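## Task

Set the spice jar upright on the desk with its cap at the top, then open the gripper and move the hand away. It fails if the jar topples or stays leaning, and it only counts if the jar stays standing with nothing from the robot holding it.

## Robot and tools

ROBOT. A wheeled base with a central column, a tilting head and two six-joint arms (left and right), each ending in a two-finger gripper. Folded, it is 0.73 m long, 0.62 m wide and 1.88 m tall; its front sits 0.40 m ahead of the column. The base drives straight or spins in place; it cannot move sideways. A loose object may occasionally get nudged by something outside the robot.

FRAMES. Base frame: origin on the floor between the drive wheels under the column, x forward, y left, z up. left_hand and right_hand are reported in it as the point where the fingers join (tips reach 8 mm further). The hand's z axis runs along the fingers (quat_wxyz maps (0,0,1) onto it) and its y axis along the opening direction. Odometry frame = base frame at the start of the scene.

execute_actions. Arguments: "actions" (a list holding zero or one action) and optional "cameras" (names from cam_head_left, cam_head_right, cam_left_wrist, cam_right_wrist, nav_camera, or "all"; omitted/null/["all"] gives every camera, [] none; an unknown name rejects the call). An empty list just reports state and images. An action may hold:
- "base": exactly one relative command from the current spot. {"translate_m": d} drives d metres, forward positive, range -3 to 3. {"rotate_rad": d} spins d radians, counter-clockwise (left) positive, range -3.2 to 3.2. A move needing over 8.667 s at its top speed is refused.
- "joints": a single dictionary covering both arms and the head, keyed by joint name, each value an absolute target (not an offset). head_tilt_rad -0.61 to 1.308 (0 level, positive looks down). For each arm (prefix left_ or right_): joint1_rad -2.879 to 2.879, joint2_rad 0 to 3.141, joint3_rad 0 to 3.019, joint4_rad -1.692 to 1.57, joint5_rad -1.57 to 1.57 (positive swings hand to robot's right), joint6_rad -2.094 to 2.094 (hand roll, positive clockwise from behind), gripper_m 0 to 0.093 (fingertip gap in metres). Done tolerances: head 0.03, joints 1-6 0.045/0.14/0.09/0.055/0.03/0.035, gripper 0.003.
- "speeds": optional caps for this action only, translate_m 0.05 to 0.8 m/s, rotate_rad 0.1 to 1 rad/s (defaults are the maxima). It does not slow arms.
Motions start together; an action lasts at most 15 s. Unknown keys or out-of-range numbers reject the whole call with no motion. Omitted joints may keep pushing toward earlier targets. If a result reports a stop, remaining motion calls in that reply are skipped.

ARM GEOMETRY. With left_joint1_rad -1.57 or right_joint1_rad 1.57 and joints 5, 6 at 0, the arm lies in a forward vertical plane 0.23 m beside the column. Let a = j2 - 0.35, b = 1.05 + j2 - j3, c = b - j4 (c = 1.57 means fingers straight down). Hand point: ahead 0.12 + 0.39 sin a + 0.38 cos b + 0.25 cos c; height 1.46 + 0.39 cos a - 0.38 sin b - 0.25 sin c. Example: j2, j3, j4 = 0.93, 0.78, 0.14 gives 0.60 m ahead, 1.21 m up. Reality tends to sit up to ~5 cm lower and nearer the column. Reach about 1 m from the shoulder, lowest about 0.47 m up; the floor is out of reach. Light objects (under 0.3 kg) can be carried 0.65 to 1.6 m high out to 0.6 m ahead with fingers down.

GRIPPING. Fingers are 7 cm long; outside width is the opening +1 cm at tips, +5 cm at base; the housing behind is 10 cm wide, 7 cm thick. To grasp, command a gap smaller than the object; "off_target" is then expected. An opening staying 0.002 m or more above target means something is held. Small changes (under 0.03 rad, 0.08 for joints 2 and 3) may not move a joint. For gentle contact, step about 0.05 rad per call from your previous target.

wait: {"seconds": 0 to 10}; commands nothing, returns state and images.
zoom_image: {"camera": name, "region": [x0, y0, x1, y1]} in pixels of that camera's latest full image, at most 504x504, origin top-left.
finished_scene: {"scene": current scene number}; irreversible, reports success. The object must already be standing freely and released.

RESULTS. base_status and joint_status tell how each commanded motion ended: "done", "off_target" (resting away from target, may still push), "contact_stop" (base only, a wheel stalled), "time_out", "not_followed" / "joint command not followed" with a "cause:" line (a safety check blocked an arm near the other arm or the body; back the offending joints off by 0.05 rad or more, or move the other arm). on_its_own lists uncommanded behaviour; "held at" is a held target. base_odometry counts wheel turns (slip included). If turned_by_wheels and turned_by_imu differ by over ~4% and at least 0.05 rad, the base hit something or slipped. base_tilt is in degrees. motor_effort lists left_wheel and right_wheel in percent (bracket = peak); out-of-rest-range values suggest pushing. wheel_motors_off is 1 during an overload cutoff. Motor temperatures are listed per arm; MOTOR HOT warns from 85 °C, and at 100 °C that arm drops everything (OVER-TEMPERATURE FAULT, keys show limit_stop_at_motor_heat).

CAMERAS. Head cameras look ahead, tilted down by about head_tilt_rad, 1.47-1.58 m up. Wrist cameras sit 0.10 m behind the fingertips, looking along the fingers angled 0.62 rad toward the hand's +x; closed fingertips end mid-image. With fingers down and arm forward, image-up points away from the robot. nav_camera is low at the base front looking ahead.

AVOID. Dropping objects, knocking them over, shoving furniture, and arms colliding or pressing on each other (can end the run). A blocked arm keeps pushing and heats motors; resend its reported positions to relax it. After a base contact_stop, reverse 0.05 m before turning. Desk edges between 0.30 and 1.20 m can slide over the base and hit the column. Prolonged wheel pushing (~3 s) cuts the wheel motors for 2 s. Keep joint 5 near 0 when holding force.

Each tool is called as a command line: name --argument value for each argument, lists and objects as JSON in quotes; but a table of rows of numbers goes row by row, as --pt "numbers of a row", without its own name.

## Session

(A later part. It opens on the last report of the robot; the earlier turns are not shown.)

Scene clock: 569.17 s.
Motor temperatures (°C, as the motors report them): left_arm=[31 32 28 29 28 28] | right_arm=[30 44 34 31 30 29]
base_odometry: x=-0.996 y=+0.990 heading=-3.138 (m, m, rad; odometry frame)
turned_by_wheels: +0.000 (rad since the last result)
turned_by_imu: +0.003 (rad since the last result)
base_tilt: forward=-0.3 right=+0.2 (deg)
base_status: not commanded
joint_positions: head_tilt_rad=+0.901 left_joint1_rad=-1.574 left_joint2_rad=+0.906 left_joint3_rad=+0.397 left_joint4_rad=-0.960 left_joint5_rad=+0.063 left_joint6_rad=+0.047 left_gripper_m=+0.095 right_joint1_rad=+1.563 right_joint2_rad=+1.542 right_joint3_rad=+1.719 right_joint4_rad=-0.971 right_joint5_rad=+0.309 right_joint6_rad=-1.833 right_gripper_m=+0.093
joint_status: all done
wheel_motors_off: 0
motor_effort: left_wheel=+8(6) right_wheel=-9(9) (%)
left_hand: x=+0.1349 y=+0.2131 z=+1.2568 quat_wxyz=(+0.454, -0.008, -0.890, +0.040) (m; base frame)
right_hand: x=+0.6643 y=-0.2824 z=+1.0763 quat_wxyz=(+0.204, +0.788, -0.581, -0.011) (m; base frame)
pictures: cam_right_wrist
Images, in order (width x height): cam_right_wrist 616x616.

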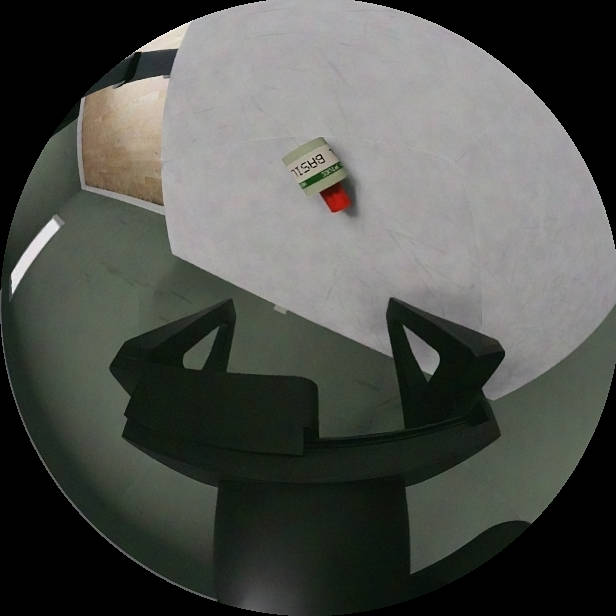

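execute_actions --actions '[{"base": {"rotate_rad": -0.073}, "joints": {"right_joint4_rad": -1.043, "right_joint5_rad": -0.245, "right_joint6_rad": 0.593, "right_gripper_m": 0.093}}]' --cameras '["cam_head_left", "cam_right_wrist"]'

Scene clock: 659.37 s.
Motor temperatures (°C, as the motors report them): left_arm=[31 32 28 29 28 28] | right_arm=[30 46 36 31 30 29]
base_odometry: x=-0.996 y=+0.990 heading=+3.074 (m, m, rad; odometry frame)
turned_by_wheels: -0.072 (rad since the last result)
turned_by_imu: -0.071 (rad since the last result)
base_tilt: forward=-0.2 right=+0.2 (deg)
base_status: done
joint_positions: head_tilt_rad=+0.901 left_joint1_rad=-1.574 left_joint2_rad=+0.906 left_joint3_rad=+0.397 left_joint4_rad=-0.960 left_joint5_rad=+0.063 left_joint6_rad=+0.047 left_gripper_m=+0.095 right_joint1_rad=+1.565 right_joint2_rad=+1.542 right_joint3_rad=+1.719 right_joint4_rad=-1.035 right_joint5_rad=-0.242 right_joint6_rad=+0.586 right_gripper_m=+0.093
joint_status: all done
wheel_motors_off: 0
motor_effort: left_wheel=+4(23) right_wheel=-6(26) (%)
left_hand: x=+0.1349 y=+0.2131 z=+1.2568 quat_wxyz=(+0.454, -0.008, -0.890, +0.040) (m; base frame)
right_hand: x=+0.6491 y=-0.1876 z=+1.0774 quat_wxyz=(+0.192, -0.304, -0.931, -0.064) (m; base frame)
pictures: cam_head_left, cam_right_wrist
Images, in order (width x height): cam_head_left 896x504, cam_right_wrist 616x616.

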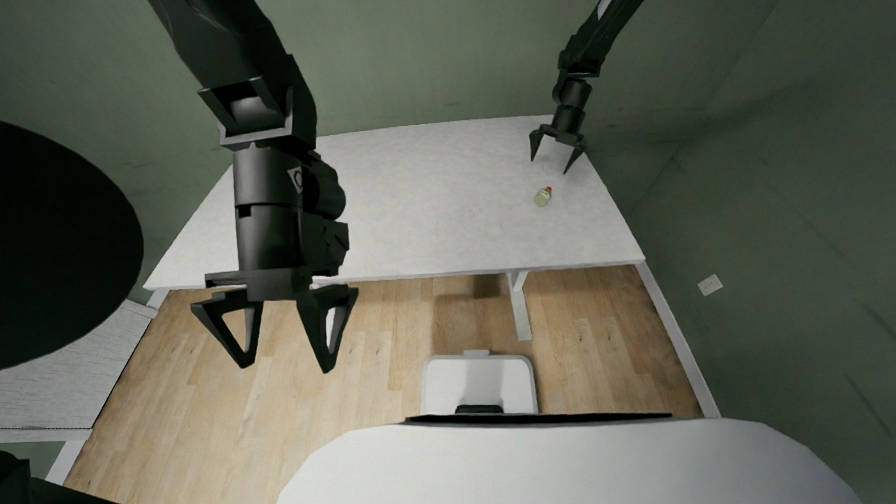

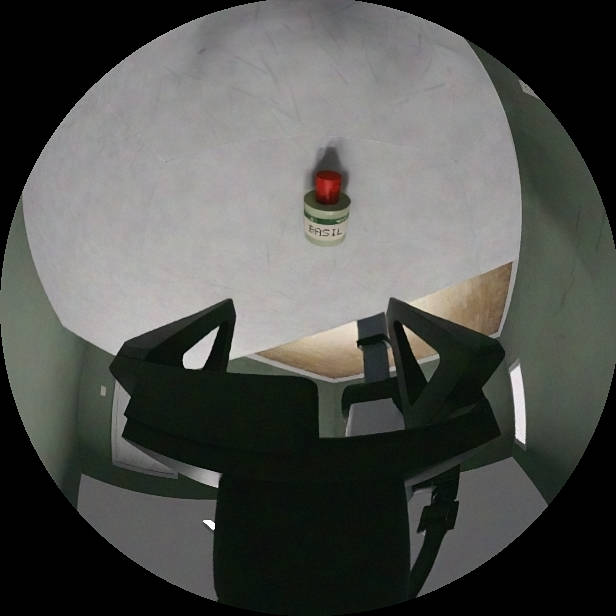

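zoom_image --camera "cam_right_wrist" --region '[275, 150, 385, 260]'

Region (275, 150, 385, 260) of cam_right_wrist's 616x616 image, scaled by 4.582, with more detail than that image has.

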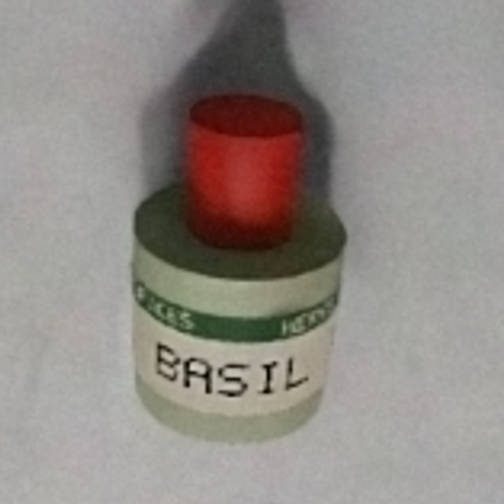

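execute_actions --actions '[{"base": {"rotate_rad": -0.016}, "joints": {"right_joint2_rad": 1.715, "right_joint3_rad": 1.842, "right_joint4_rad": -1.0, "right_joint5_rad": -0.24, "right_joint6_rad": 0.565, "right_gripper_m": 0.093}}]' --cameras '["cam_head_left", "cam_right_wrist"]'

Scene clock: 754.90 s.
Motor temperatures (°C, as the motors report them): left_arm=[31 32 28 29 28 28] | right_arm=[30 47 36 31 30 29]
base_odometry: x=-0.996 y=+0.990 heading=+3.059 (m, m, rad; odometry frame)
turned_by_wheels: -0.015 (rad since the last result)
turned_by_imu: -0.014 (rad since the last result)
base_tilt: forward=-0.3 right=+0.0 (deg)
base_status: done
joint_positions: head_tilt_rad=+0.901 left_joint1_rad=-1.574 left_joint2_rad=+0.906 left_joint3_rad=+0.397 left_joint4_rad=-0.960 left_joint5_rad=+0.063 left_joint6_rad=+0.047 left_gripper_m=+0.095 right_joint1_rad=+1.568 right_joint2_rad=+1.729 right_joint3_rad=+1.829 right_joint4_rad=-1.002 right_joint5_rad=-0.242 right_joint6_rad=+0.568 right_gripper_m=+0.093
joint_status: all done
wheel_motors_off: 0
motor_effort: left_wheel=+6(24) right_wheel=-7(28) (%)
left_hand: x=+0.1349 y=+0.2131 z=+1.2568 quat_wxyz=(+0.454, -0.008, -0.890, +0.040) (m; base frame)
right_hand: x=+0.6355 y=-0.1864 z=+0.9939 quat_wxyz=(+0.212, -0.296, -0.929, -0.060) (m; base frame)
pictures: cam_head_left, cam_right_wrist
Images, in order (width x height): cam_head_left 896x504, cam_right_wrist 616x616.

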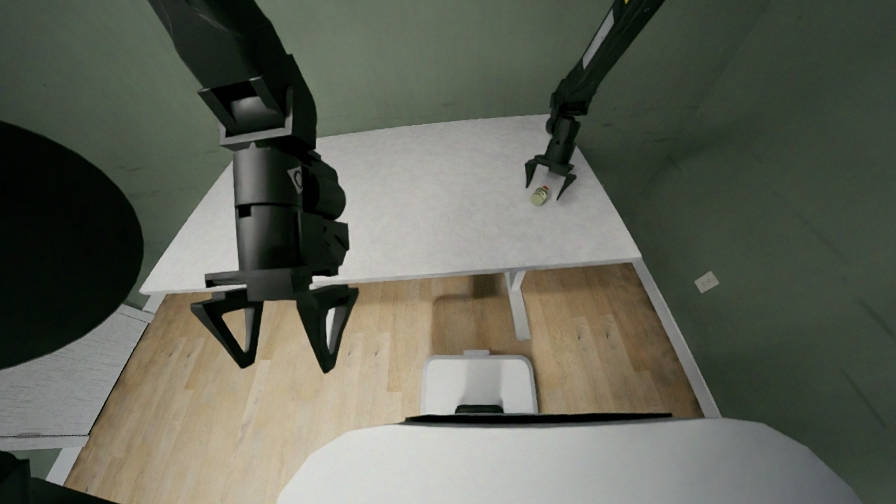

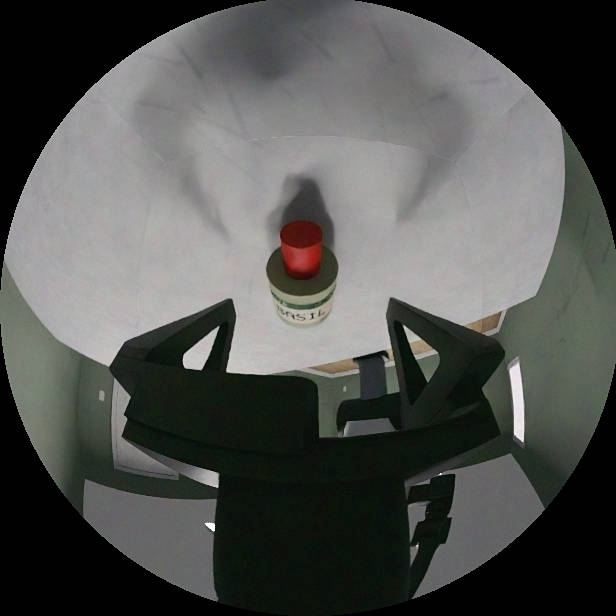

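zoom_image --camera "cam_right_wrist" --region '[230, 200, 390, 340]'

Region (230, 200, 390, 340) of cam_right_wrist's 616x616 image, scaled by 3.150, with more detail than that image has; it fills the top 441 rows of this view, and the rest is white.

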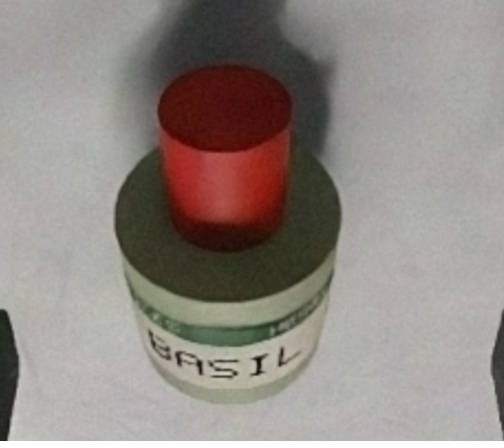

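execute_actions --actions '[{"joints": {"right_joint2_rad": 1.76, "right_joint4_rad": -0.94}}]' --cameras '["cam_head_left", "cam_right_wrist"]'

Scene clock: 817.27 s.
Motor temperatures (°C, as the motors report them): left_arm=[31 32 28 29 28 28] | right_arm=[30 50 36 31 30 29]
base_odometry: x=-0.996 y=+0.990 heading=+3.059 (m, m, rad; odometry frame)
turned_by_wheels: +0.000 (rad since the last result)
turned_by_imu: +0.001 (rad since the last result)
base_tilt: forward=-0.3 right=+0.2 (deg)
base_status: not commanded
joint_positions: head_tilt_rad=+0.901 left_joint1_rad=-1.574 left_joint2_rad=+0.906 left_joint3_rad=+0.397 left_joint4_rad=-0.960 left_joint5_rad=+0.063 left_joint6_rad=+0.047 left_gripper_m=+0.095 right_joint1_rad=+1.568 right_joint2_rad=+1.746 right_joint3_rad=+1.829 right_joint4_rad=-0.946 right_joint5_rad=-0.242 right_joint6_rad=+0.568 right_gripper_m=+0.093
joint_status: all done
wheel_motors_off: 0
motor_effort: left_wheel=+5(6) right_wheel=-7(7) (%)
left_hand: x=+0.1349 y=+0.2131 z=+1.2568 quat_wxyz=(+0.454, -0.008, -0.890, +0.040) (m; base frame)
right_hand: x=+0.6403 y=-0.1864 z=+0.9805 quat_wxyz=(+0.194, -0.295, -0.933, -0.066) (m; base frame)
pictures: cam_head_left, cam_right_wrist
Images, in order (width x height): cam_head_left 896x504, cam_right_wrist 616x616.

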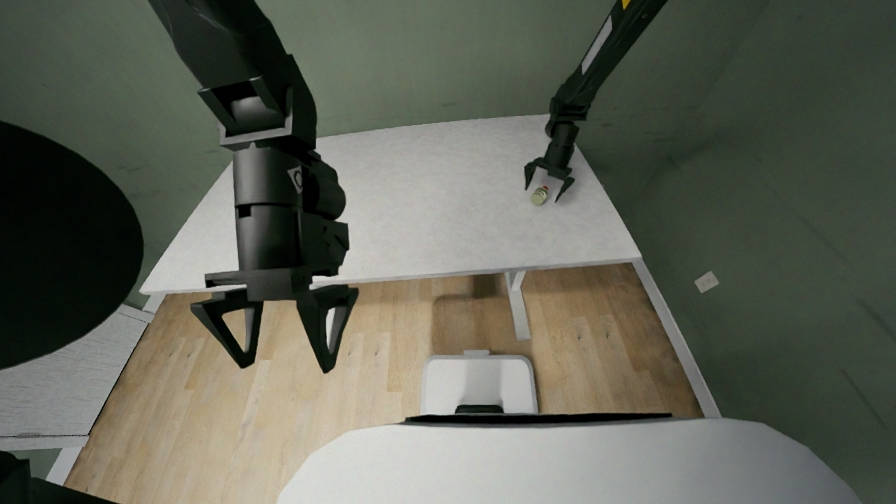

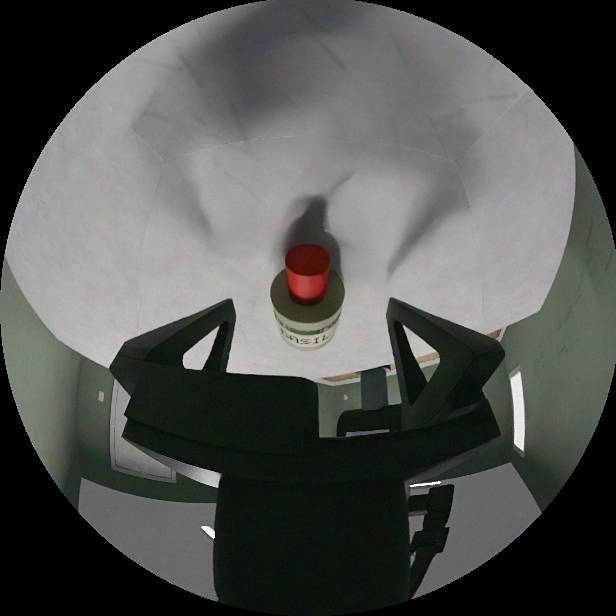

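zoom_image --camera "cam_right_wrist" --region '[220, 225, 400, 365]'

zoom_image --camera "cam_head_left" --region '[500, 140, 600, 230]'

Region (220, 225, 400, 365) of cam_right_wrist's 616x616 image, scaled by 2.800, with more detail than that image has.

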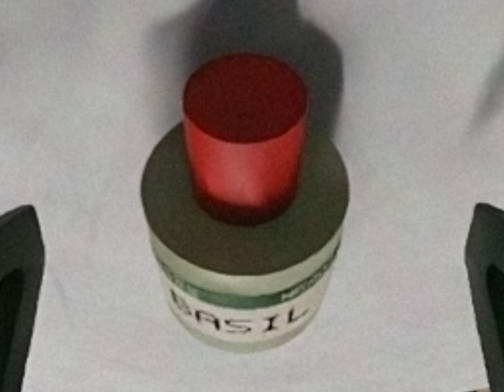

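Region (500, 140, 600, 230) of cam_head_left's 896x504 image, scaled by 5.040, with more detail than that image has; it fills the top 454 rows of this view, and the rest is white.

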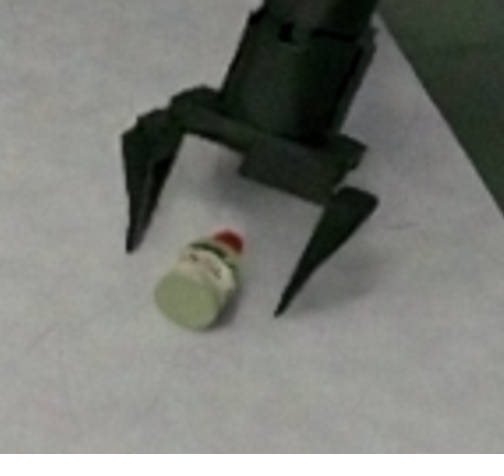

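execute_actions --actions '[{"joints": {"right_joint4_rad": -0.905, "right_gripper_m": 0.01}}]' --cameras '["cam_head_left", "cam_right_wrist"]'

Scene clock: 875.30 s.
Motor temperatures (°C, as the motors report them): left_arm=[31 32 28 29 28 28] | right_arm=[30 49 36 31 30 29]
base_odometry: x=-0.996 y=+0.990 heading=+3.059 (m, m, rad; odometry frame)
turned_by_wheels: +0.000 (rad since the last result)
turned_by_imu: +0.001 (rad since the last result)
base_tilt: forward=-0.3 right=+0.1 (deg)
base_status: not commanded
joint_positions: head_tilt_rad=+0.901 left_joint1_rad=-1.574 left_joint2_rad=+0.906 left_joint3_rad=+0.397 left_joint4_rad=-0.960 left_joint5_rad=+0.063 left_joint6_rad=+0.047 left_gripper_m=+0.095 right_joint1_rad=+1.568 right_joint2_rad=+1.747 right_joint3_rad=+1.829 right_joint4_rad=-0.912 right_joint5_rad=-0.242 right_joint6_rad=+0.568 right_gripper_m=+0.037
joint_status: right_gripper_m off_target (ended at +0.037, target +0.010); the others done
wheel_motors_off: 0
motor_effort: left_wheel=+8(6) right_wheel=-7(8) (%)
left_hand: x=+0.1349 y=+0.2131 z=+1.2568 quat_wxyz=(+0.454, -0.008, -0.890, +0.040) (m; base frame)
right_hand: x=+0.6480 y=-0.1865 z=+0.9777 quat_wxyz=(+0.178, -0.293, -0.937, -0.071) (m; base frame)
pictures: cam_head_left, cam_right_wrist
Images, in order (width x height): cam_head_left 896x504, cam_right_wrist 616x616.

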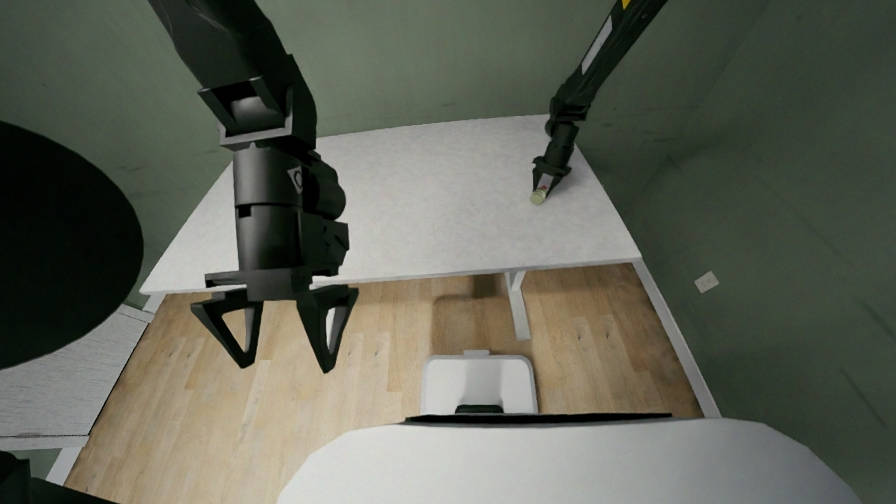

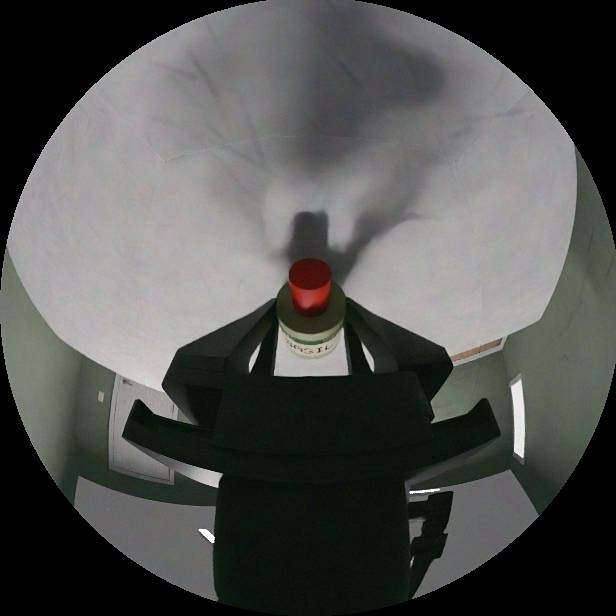

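execute_actions --actions '[{"joints": {"right_joint2_rad": 1.62, "right_gripper_m": 0.01}}]' --cameras '["cam_head_left", "cam_right_wrist"]'

Scene clock: 939.47 s.
Motor temperatures (°C, as the motors report them): left_arm=[31 32 28 29 28 28] | right_arm=[30 50 37 31 30 29]
base_odometry: x=-0.996 y=+0.990 heading=+3.059 (m, m, rad; odometry frame)
turned_by_wheels: +0.000 (rad since the last result)
turned_by_imu: +0.001 (rad since the last result)
base_tilt: forward=-0.1 right=+0.1 (deg)
base_status: not commanded
joint_positions: head_tilt_rad=+0.901 left_joint1_rad=-1.574 left_joint2_rad=+0.906 left_joint3_rad=+0.397 left_joint4_rad=-0.960 left_joint5_rad=+0.063 left_joint6_rad=+0.047 left_gripper_m=+0.095 right_joint1_rad=+1.568 right_joint2_rad=+1.609 right_joint3_rad=+1.829 right_joint4_rad=-0.912 right_joint5_rad=-0.242 right_joint6_rad=+0.568 right_gripper_m=+0.037
joint_status: right_gripper_m off_target (ended at +0.037, target +0.010); the others done
wheel_motors_off: 0
motor_effort: left_wheel=+4(8) right_wheel=-7(8) (%)
left_hand: x=+0.1349 y=+0.2131 z=+1.2568 quat_wxyz=(+0.454, -0.008, -0.890, +0.040) (m; base frame)
right_hand: x=+0.7088 y=-0.1864 z=+1.0541 quat_wxyz=(+0.113, -0.288, -0.947, -0.091) (m; base frame)
pictures: cam_head_left, cam_right_wrist
Images, in order (width x height): cam_head_left 896x504, cam_right_wrist 616x616.

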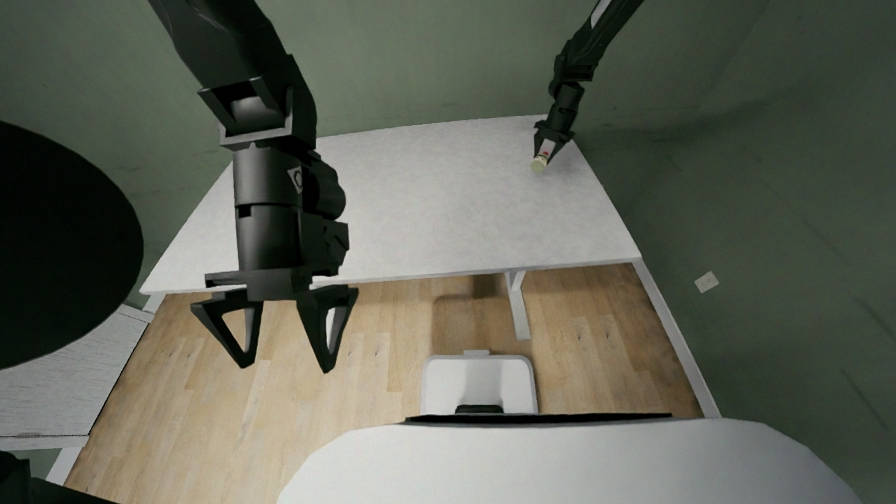

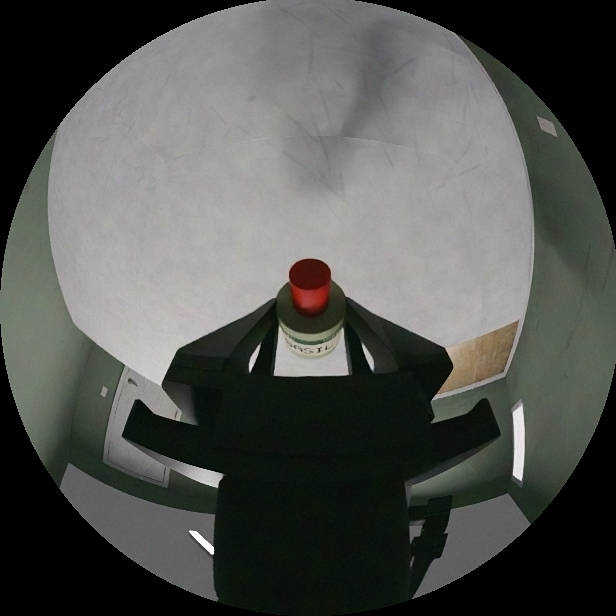

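execute_actions --actions '[]'

Scene clock: 956.90 s.
Motor temperatures (°C, as the motors report them): left_arm=[31 32 28 29 28 28] | right_arm=[30 50 37 31 30 29]
base_odometry: x=-0.996 y=+0.990 heading=+3.059 (m, m, rad; odometry frame)
turned_by_wheels: +0.000 (rad since the last result)
turned_by_imu: +0.001 (rad since the last result)
base_tilt: forward=-0.3 right=+0.1 (deg)
base_status: not commanded
joint_positions: head_tilt_rad=+0.901 left_joint1_rad=-1.574 left_joint2_rad=+0.906 left_joint3_rad=+0.397 left_joint4_rad=-0.960 left_joint5_rad=+0.063 left_joint6_rad=+0.047 left_gripper_m=+0.095 right_joint1_rad=+1.568 right_joint2_rad=+1.609 right_joint3_rad=+1.829 right_joint4_rad=-0.912 right_joint5_rad=-0.242 right_joint6_rad=+0.568 right_gripper_m=+0.037
joint_status: right_gripper_m off_target (ended at +0.037, target +0.010); the others done
wheel_motors_off: 0
motor_effort: left_wheel=+9(8) right_wheel=-7(8) (%)
left_hand: x=+0.1349 y=+0.2131 z=+1.2568 quat_wxyz=(+0.454, -0.008, -0.890, +0.040) (m; base frame)
right_hand: x=+0.7088 y=-0.1864 z=+1.0541 quat_wxyz=(+0.113, -0.288, -0.947, -0.091) (m; base frame)
pictures: cam_head_left, cam_head_right, cam_left_wrist, cam_right_wrist, nav_camera
Images, in order (width x height): cam_head_left 896x504, cam_head_right 896x504, cam_left_wrist 616x616, cam_right_wrist 616x616, nav_camera 896x504.

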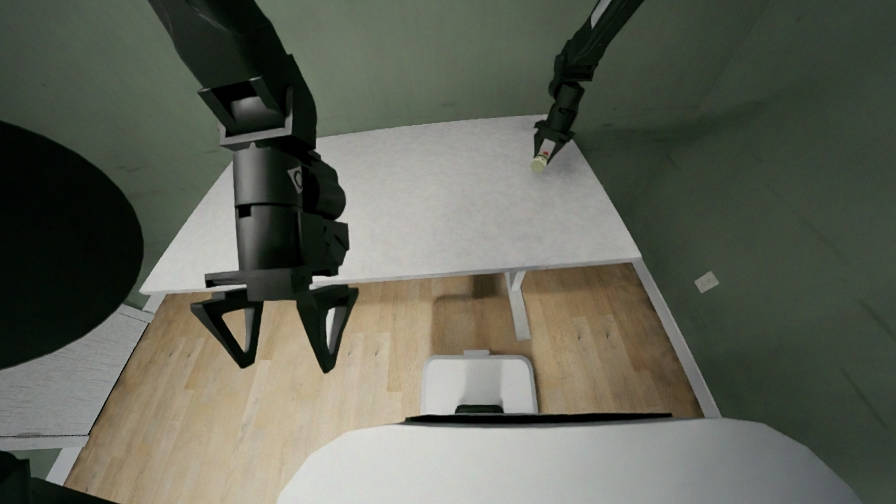

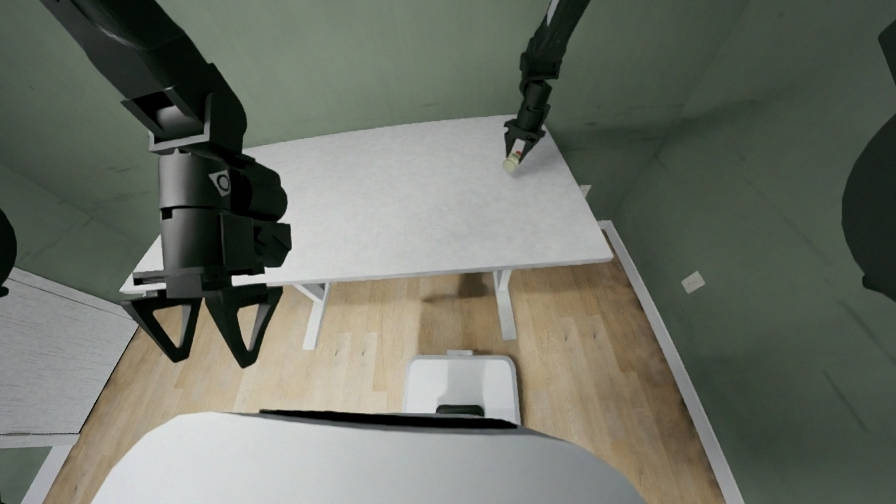

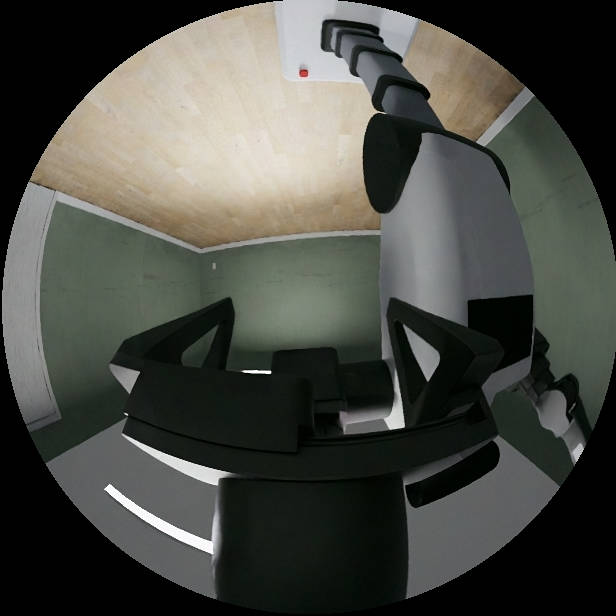

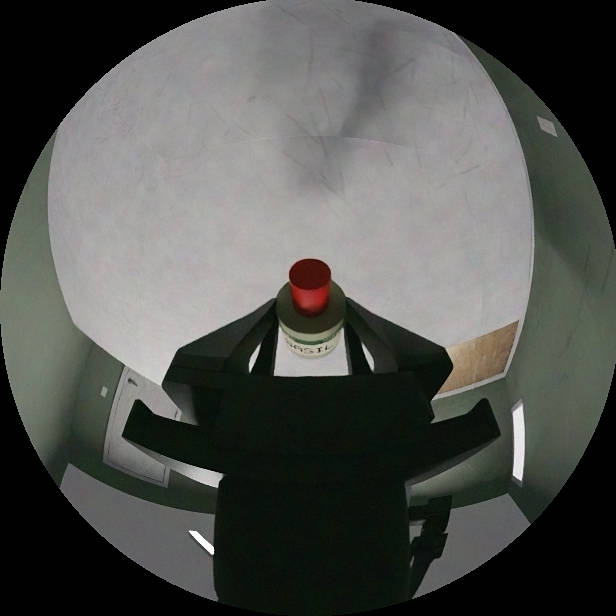

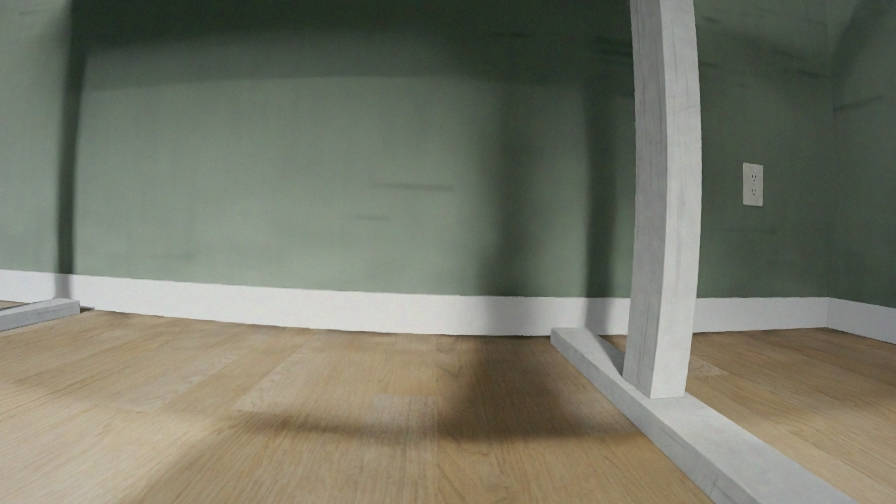

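execute_actions --actions '[{"joints": {"right_joint4_rad": 0.45, "right_joint5_rad": 0.0, "right_joint6_rad": 0.0, "right_gripper_m": 0.01}}]' --cameras '["cam_head_left", "cam_head_right", "cam_right_wrist"]'

Scene clock: 995.37 s.
Motor temperatures (°C, as the motors report them): left_arm=[31 32 28 29 28 28] | right_arm=[30 51 38 31 30 29]
base_odometry: x=-0.996 y=+0.990 heading=+3.059 (m, m, rad; odometry frame)
turned_by_wheels: +0.000 (rad since the last result)
turned_by_imu: +0.001 (rad since the last result)
base_tilt: forward=-0.3 right=+0.2 (deg)
base_status: not commanded
joint_positions: head_tilt_rad=+0.901 left_joint1_rad=-1.574 left_joint2_rad=+0.906 left_joint3_rad=+0.397 left_joint4_rad=-0.960 left_joint5_rad=+0.063 left_joint6_rad=+0.047 left_gripper_m=+0.095 right_joint1_rad=+1.568 right_joint2_rad=+1.610 right_joint3_rad=+1.829 right_joint4_rad=+0.433 right_joint5_rad=-0.003 right_joint6_rad=+0.007 right_gripper_m=+0.037
joint_status: right_gripper_m off_target (ended at +0.037, target +0.010); the others done
wheel_motors_off: 0
motor_effort: left_wheel=+7(4) right_wheel=-7(7) (%)
left_hand: x=+0.1349 y=+0.2131 z=+1.2568 quat_wxyz=(+0.454, -0.008, -0.890, +0.040) (m; base frame)
right_hand: x=+0.9760 y=-0.2270 z=+1.1964 quat_wxyz=(-0.555, -0.002, -0.832, -0.002) (m; base frame)
pictures: cam_head_left, cam_head_right, cam_right_wrist
Images, in order (width x height): cam_head_left 896x504, cam_head_right 896x504, cam_right_wrist 616x616.

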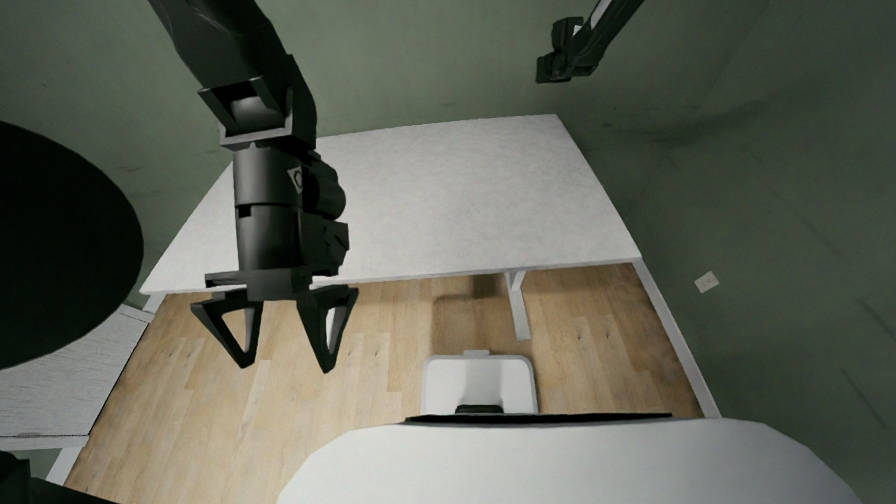

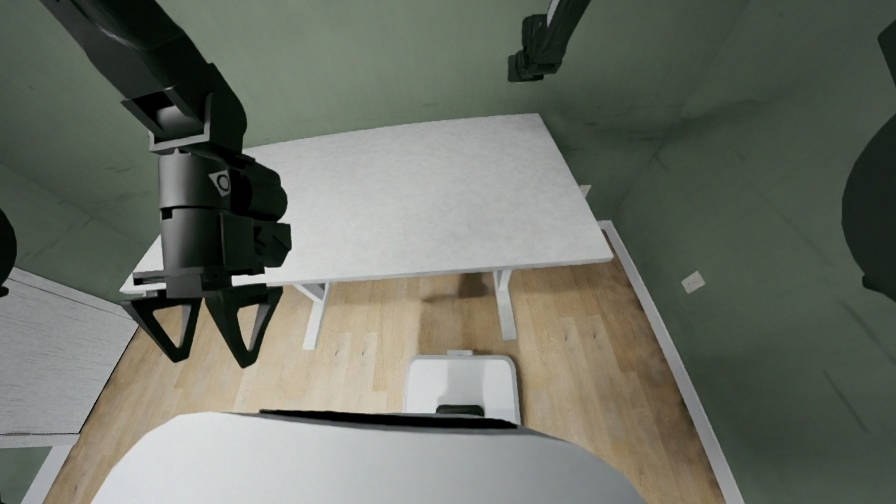

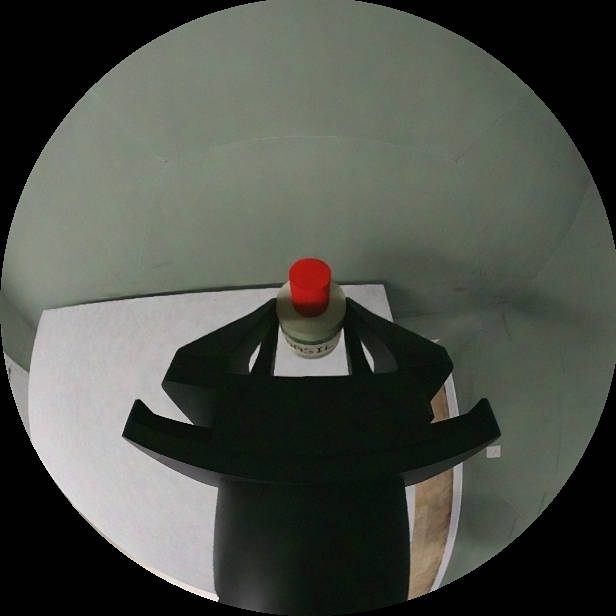

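execute_actions --actions '[{"joints": {"right_joint4_rad": 1.045, "right_joint3_rad": 1.57, "right_gripper_m": 0.01}}]' --cameras '["cam_right_wrist"]'

Scene clock: 1048.27 s.
Motor temperatures (°C, as the motors report them): left_arm=[31 32 28 29 28 28] | right_arm=[30 53 40 31 30 29]
base_odometry: x=-0.996 y=+0.990 heading=+3.059 (m, m, rad; odometry frame)
turned_by_wheels: +0.000 (rad since the last result)
turned_by_imu: +0.001 (rad since the last result)
base_tilt: forward=-0.3 right=+0.2 (deg)
base_status: not commanded
joint_positions: head_tilt_rad=+0.901 left_joint1_rad=-1.574 left_joint2_rad=+0.906 left_joint3_rad=+0.397 left_joint4_rad=-0.960 left_joint5_rad=+0.063 left_joint6_rad=+0.047 left_gripper_m=+0.095 right_joint1_rad=+1.568 right_joint2_rad=+1.632 right_joint3_rad=+1.558 right_joint4_rad=+1.029 right_joint5_rad=-0.003 right_joint6_rad=+0.007 right_gripper_m=+0.037
joint_status: right_gripper_m off_target (ended at +0.037, target +0.010); the others done
wheel_motors_off: 0
motor_effort: left_wheel=+6(8) right_wheel=-8(8) (%)
left_hand: x=+0.1349 y=+0.2131 z=+1.2568 quat_wxyz=(+0.454, -0.008, -0.890, +0.040) (m; base frame)
right_hand: x=+0.9040 y=-0.2269 z=+1.1974 quat_wxyz=(-0.674, -0.001, -0.739, -0.002) (m; base frame)
pictures: cam_right_wrist
Images, in order (width x height): cam_right_wrist 616x616.

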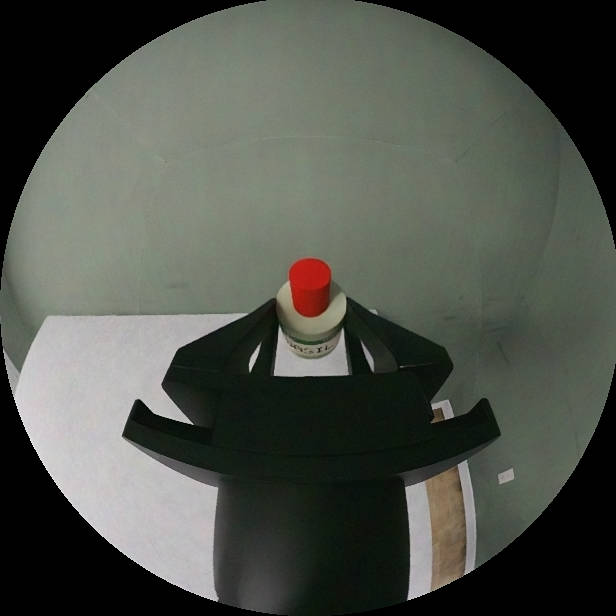

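execute_actions --actions '[{"joints": {"right_joint2_rad": 1.875, "right_gripper_m": 0.01}}]' --cameras '["cam_head_right", "cam_right_wrist"]'

Scene clock: 1061.60 s.
Motor temperatures (°C, as the motors report them): left_arm=[31 31 28 29 28 28] | right_arm=[30 53 39 31 30 29]
base_odometry: x=-0.996 y=+0.990 heading=+3.059 (m, m, rad; odometry frame)
turned_by_wheels: +0.000 (rad since the last result)
turned_by_imu: +0.001 (rad since the last result)
base_tilt: forward=-0.3 right=+0.2 (deg)
base_status: not commanded
joint_positions: head_tilt_rad=+0.901 left_joint1_rad=-1.574 left_joint2_rad=+0.906 left_joint3_rad=+0.396 left_joint4_rad=-0.960 left_joint5_rad=+0.063 left_joint6_rad=+0.047 left_gripper_m=+0.095 right_joint1_rad=+1.568 right_joint2_rad=+1.880 right_joint3_rad=+1.557 right_joint4_rad=+1.050 right_joint5_rad=-0.002 right_joint6_rad=+0.008 right_gripper_m=+0.037
joint_status: right_gripper_m off_target (ended at +0.037, target +0.010); the others done
wheel_motors_off: 0
motor_effort: left_wheel=+7(10) right_wheel=-8(9) (%)
left_hand: x=+0.1345 y=+0.2131 z=+1.2570 quat_wxyz=(+0.455, -0.008, -0.890, +0.040) (m; base frame)
right_hand: x=+0.8181 y=-0.2273 z=+1.0187 quat_wxyz=(-0.585, -0.002, -0.811, -0.002) (m; base frame)
pictures: cam_head_right, cam_right_wrist
Images, in order (width x height): cam_head_right 896x504, cam_right_wrist 616x616.

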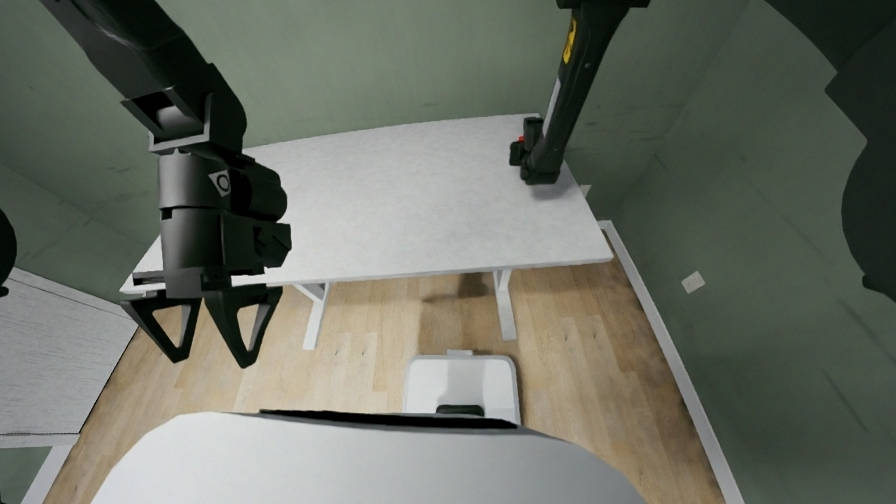

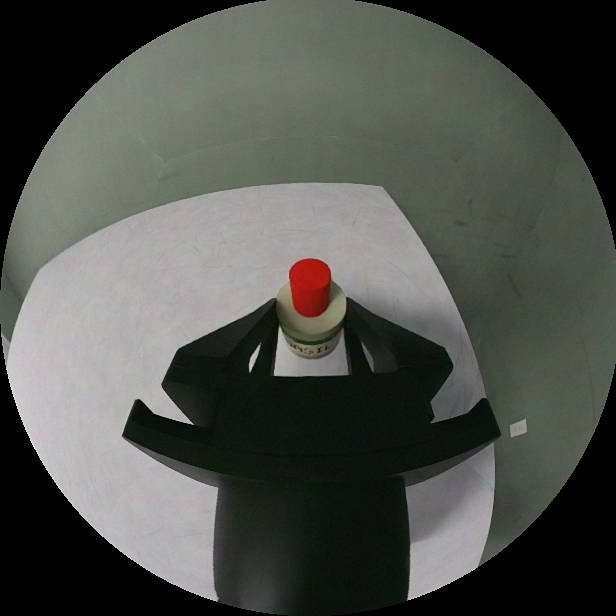

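execute_actions --actions '[{"joints": {"right_joint2_rad": 1.92, "right_gripper_m": 0.01}}]' --cameras '["cam_head_right", "cam_right_wrist"]'

Scene clock: 1075.90 s.
Motor temperatures (°C, as the motors report them): left_arm=[31 31 28 29 28 28] | right_arm=[30 52 38 31 30 29]
base_odometry: x=-0.996 y=+0.990 heading=+3.059 (m, m, rad; odometry frame)
turned_by_wheels: +0.000 (rad since the last result)
turned_by_imu: +0.001 (rad since the last result)
base_tilt: forward=-0.2 right=+0.2 (deg)
base_status: not commanded
joint_positions: head_tilt_rad=+0.901 left_joint1_rad=-1.574 left_joint2_rad=+0.906 left_joint3_rad=+0.396 left_joint4_rad=-0.960 left_joint5_rad=+0.063 left_joint6_rad=+0.047 left_gripper_m=+0.095 right_joint1_rad=+1.568 right_joint2_rad=+1.917 right_joint3_rad=+1.557 right_joint4_rad=+1.050 right_joint5_rad=-0.002 right_joint6_rad=+0.008 right_gripper_m=+0.037
joint_status: right_gripper_m off_target (ended at +0.037, target +0.010); the others done
wheel_motors_off: 0
motor_effort: left_wheel=+8(10) right_wheel=-8(8) (%)
left_hand: x=+0.1345 y=+0.2131 z=+1.2570 quat_wxyz=(+0.455, -0.008, -0.890, +0.040) (m; base frame)
right_hand: x=+0.8014 y=-0.2274 z=+0.9934 quat_wxyz=(-0.570, -0.002, -0.821, -0.002) (m; base frame)
pictures: cam_head_right, cam_right_wrist
Images, in order (width x height): cam_head_right 896x504, cam_right_wrist 616x616.

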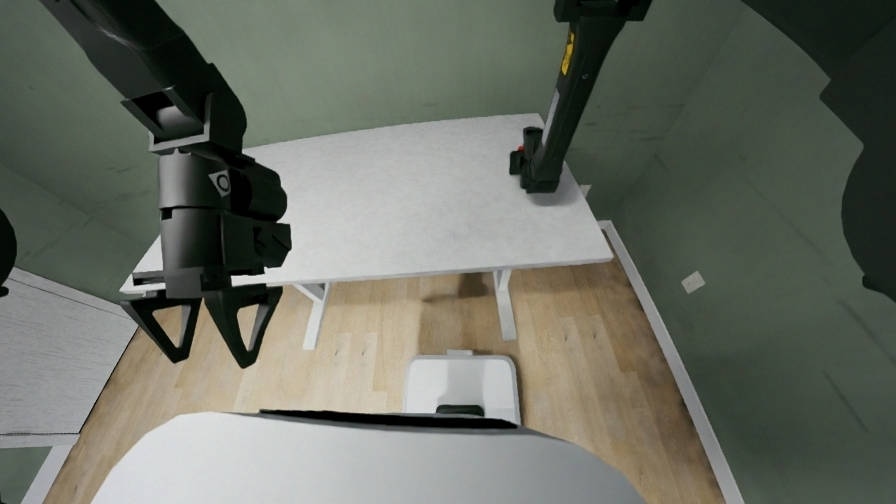

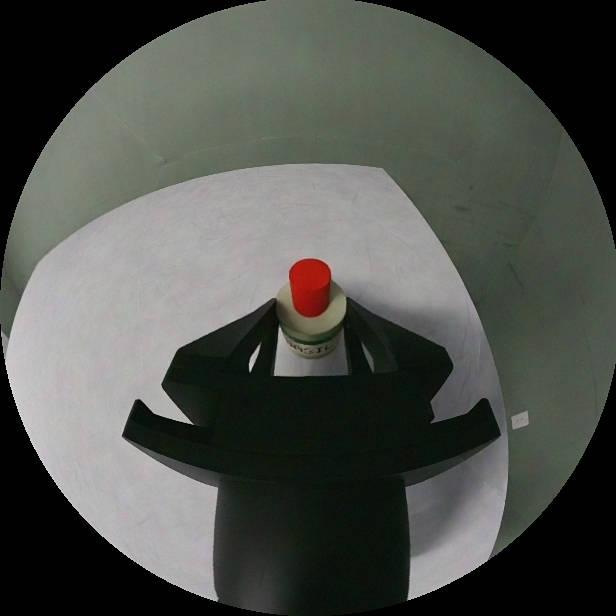

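execute_actions --actions '[{"joints": {"right_joint2_rad": 1.945, "right_gripper_m": 0.01}}]' --cameras '["cam_head_right", "cam_right_wrist"]'

Scene clock: 1081.83 s.
Motor temperatures (°C, as the motors report them): left_arm=[31 31 28 29 28 28] | right_arm=[30 52 37 31 30 29]
base_odometry: x=-0.996 y=+0.990 heading=+3.059 (m, m, rad; odometry frame)
turned_by_wheels: +0.000 (rad since the last result)
turned_by_imu: +0.001 (rad since the last result)
base_tilt: forward=-0.3 right=+0.2 (deg)
base_status: not commanded
joint_positions: head_tilt_rad=+0.901 left_joint1_rad=-1.574 left_joint2_rad=+0.906 left_joint3_rad=+0.396 left_joint4_rad=-0.960 left_joint5_rad=+0.063 left_joint6_rad=+0.047 left_gripper_m=+0.095 right_joint1_rad=+1.568 right_joint2_rad=+1.932 right_joint3_rad=+1.557 right_joint4_rad=+1.051 right_joint5_rad=-0.002 right_joint6_rad=+0.008 right_gripper_m=+0.037
joint_status: right_gripper_m off_target (ended at +0.037, target +0.010); the others done
wheel_motors_off: 0
motor_effort: left_wheel=+7(8) right_wheel=-8(8) (%)
left_hand: x=+0.1345 y=+0.2131 z=+1.2570 quat_wxyz=(+0.455, -0.008, -0.890, +0.040) (m; base frame)
right_hand: x=+0.7944 y=-0.2274 z=+0.9833 quat_wxyz=(-0.564, -0.002, -0.825, -0.002) (m; base frame)
pictures: cam_head_right, cam_right_wrist
Images, in order (width x height): cam_head_right 896x504, cam_right_wrist 616x616.

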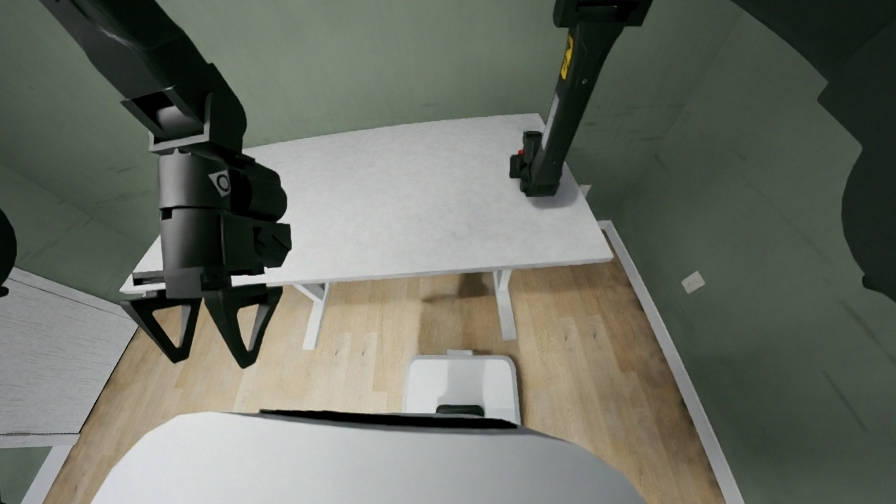

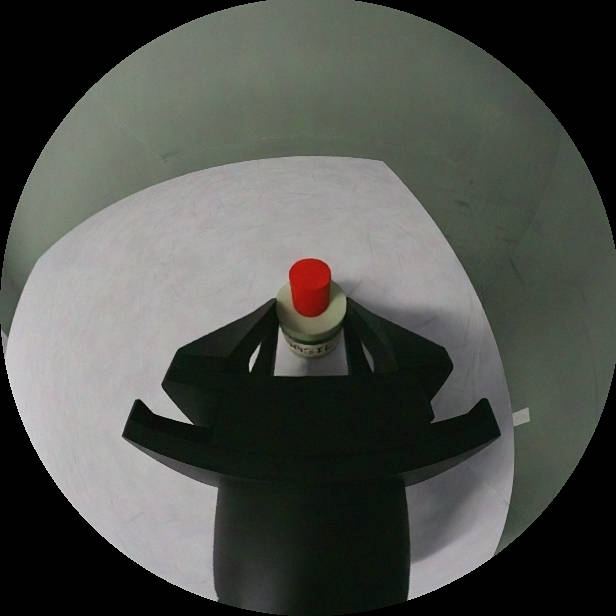

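zoom_image --camera "cam_right_wrist" --region '[220, 230, 420, 400]'

zoom_image --camera "cam_head_right" --region '[470, 110, 610, 220]'

Region (220, 230, 420, 400) of cam_right_wrist's 616x616 image, scaled by 2.520, with more detail than that image has; it fills the top 428 rows of this view, and the rest is white.

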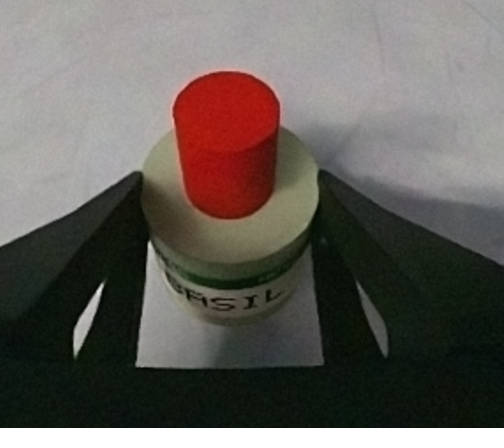

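Region (470, 110, 610, 220) of cam_head_right's 896x504 image, scaled by 3.600, with more detail than that image has; it fills the top 396 rows of this view, and the rest is white.

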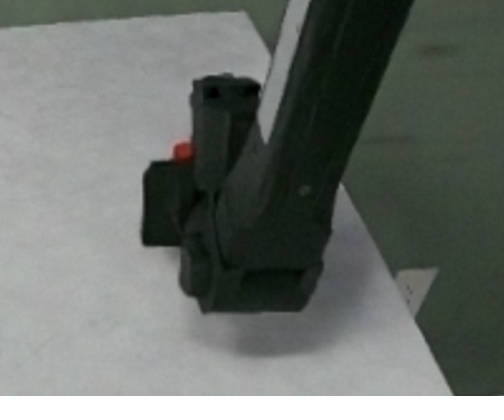

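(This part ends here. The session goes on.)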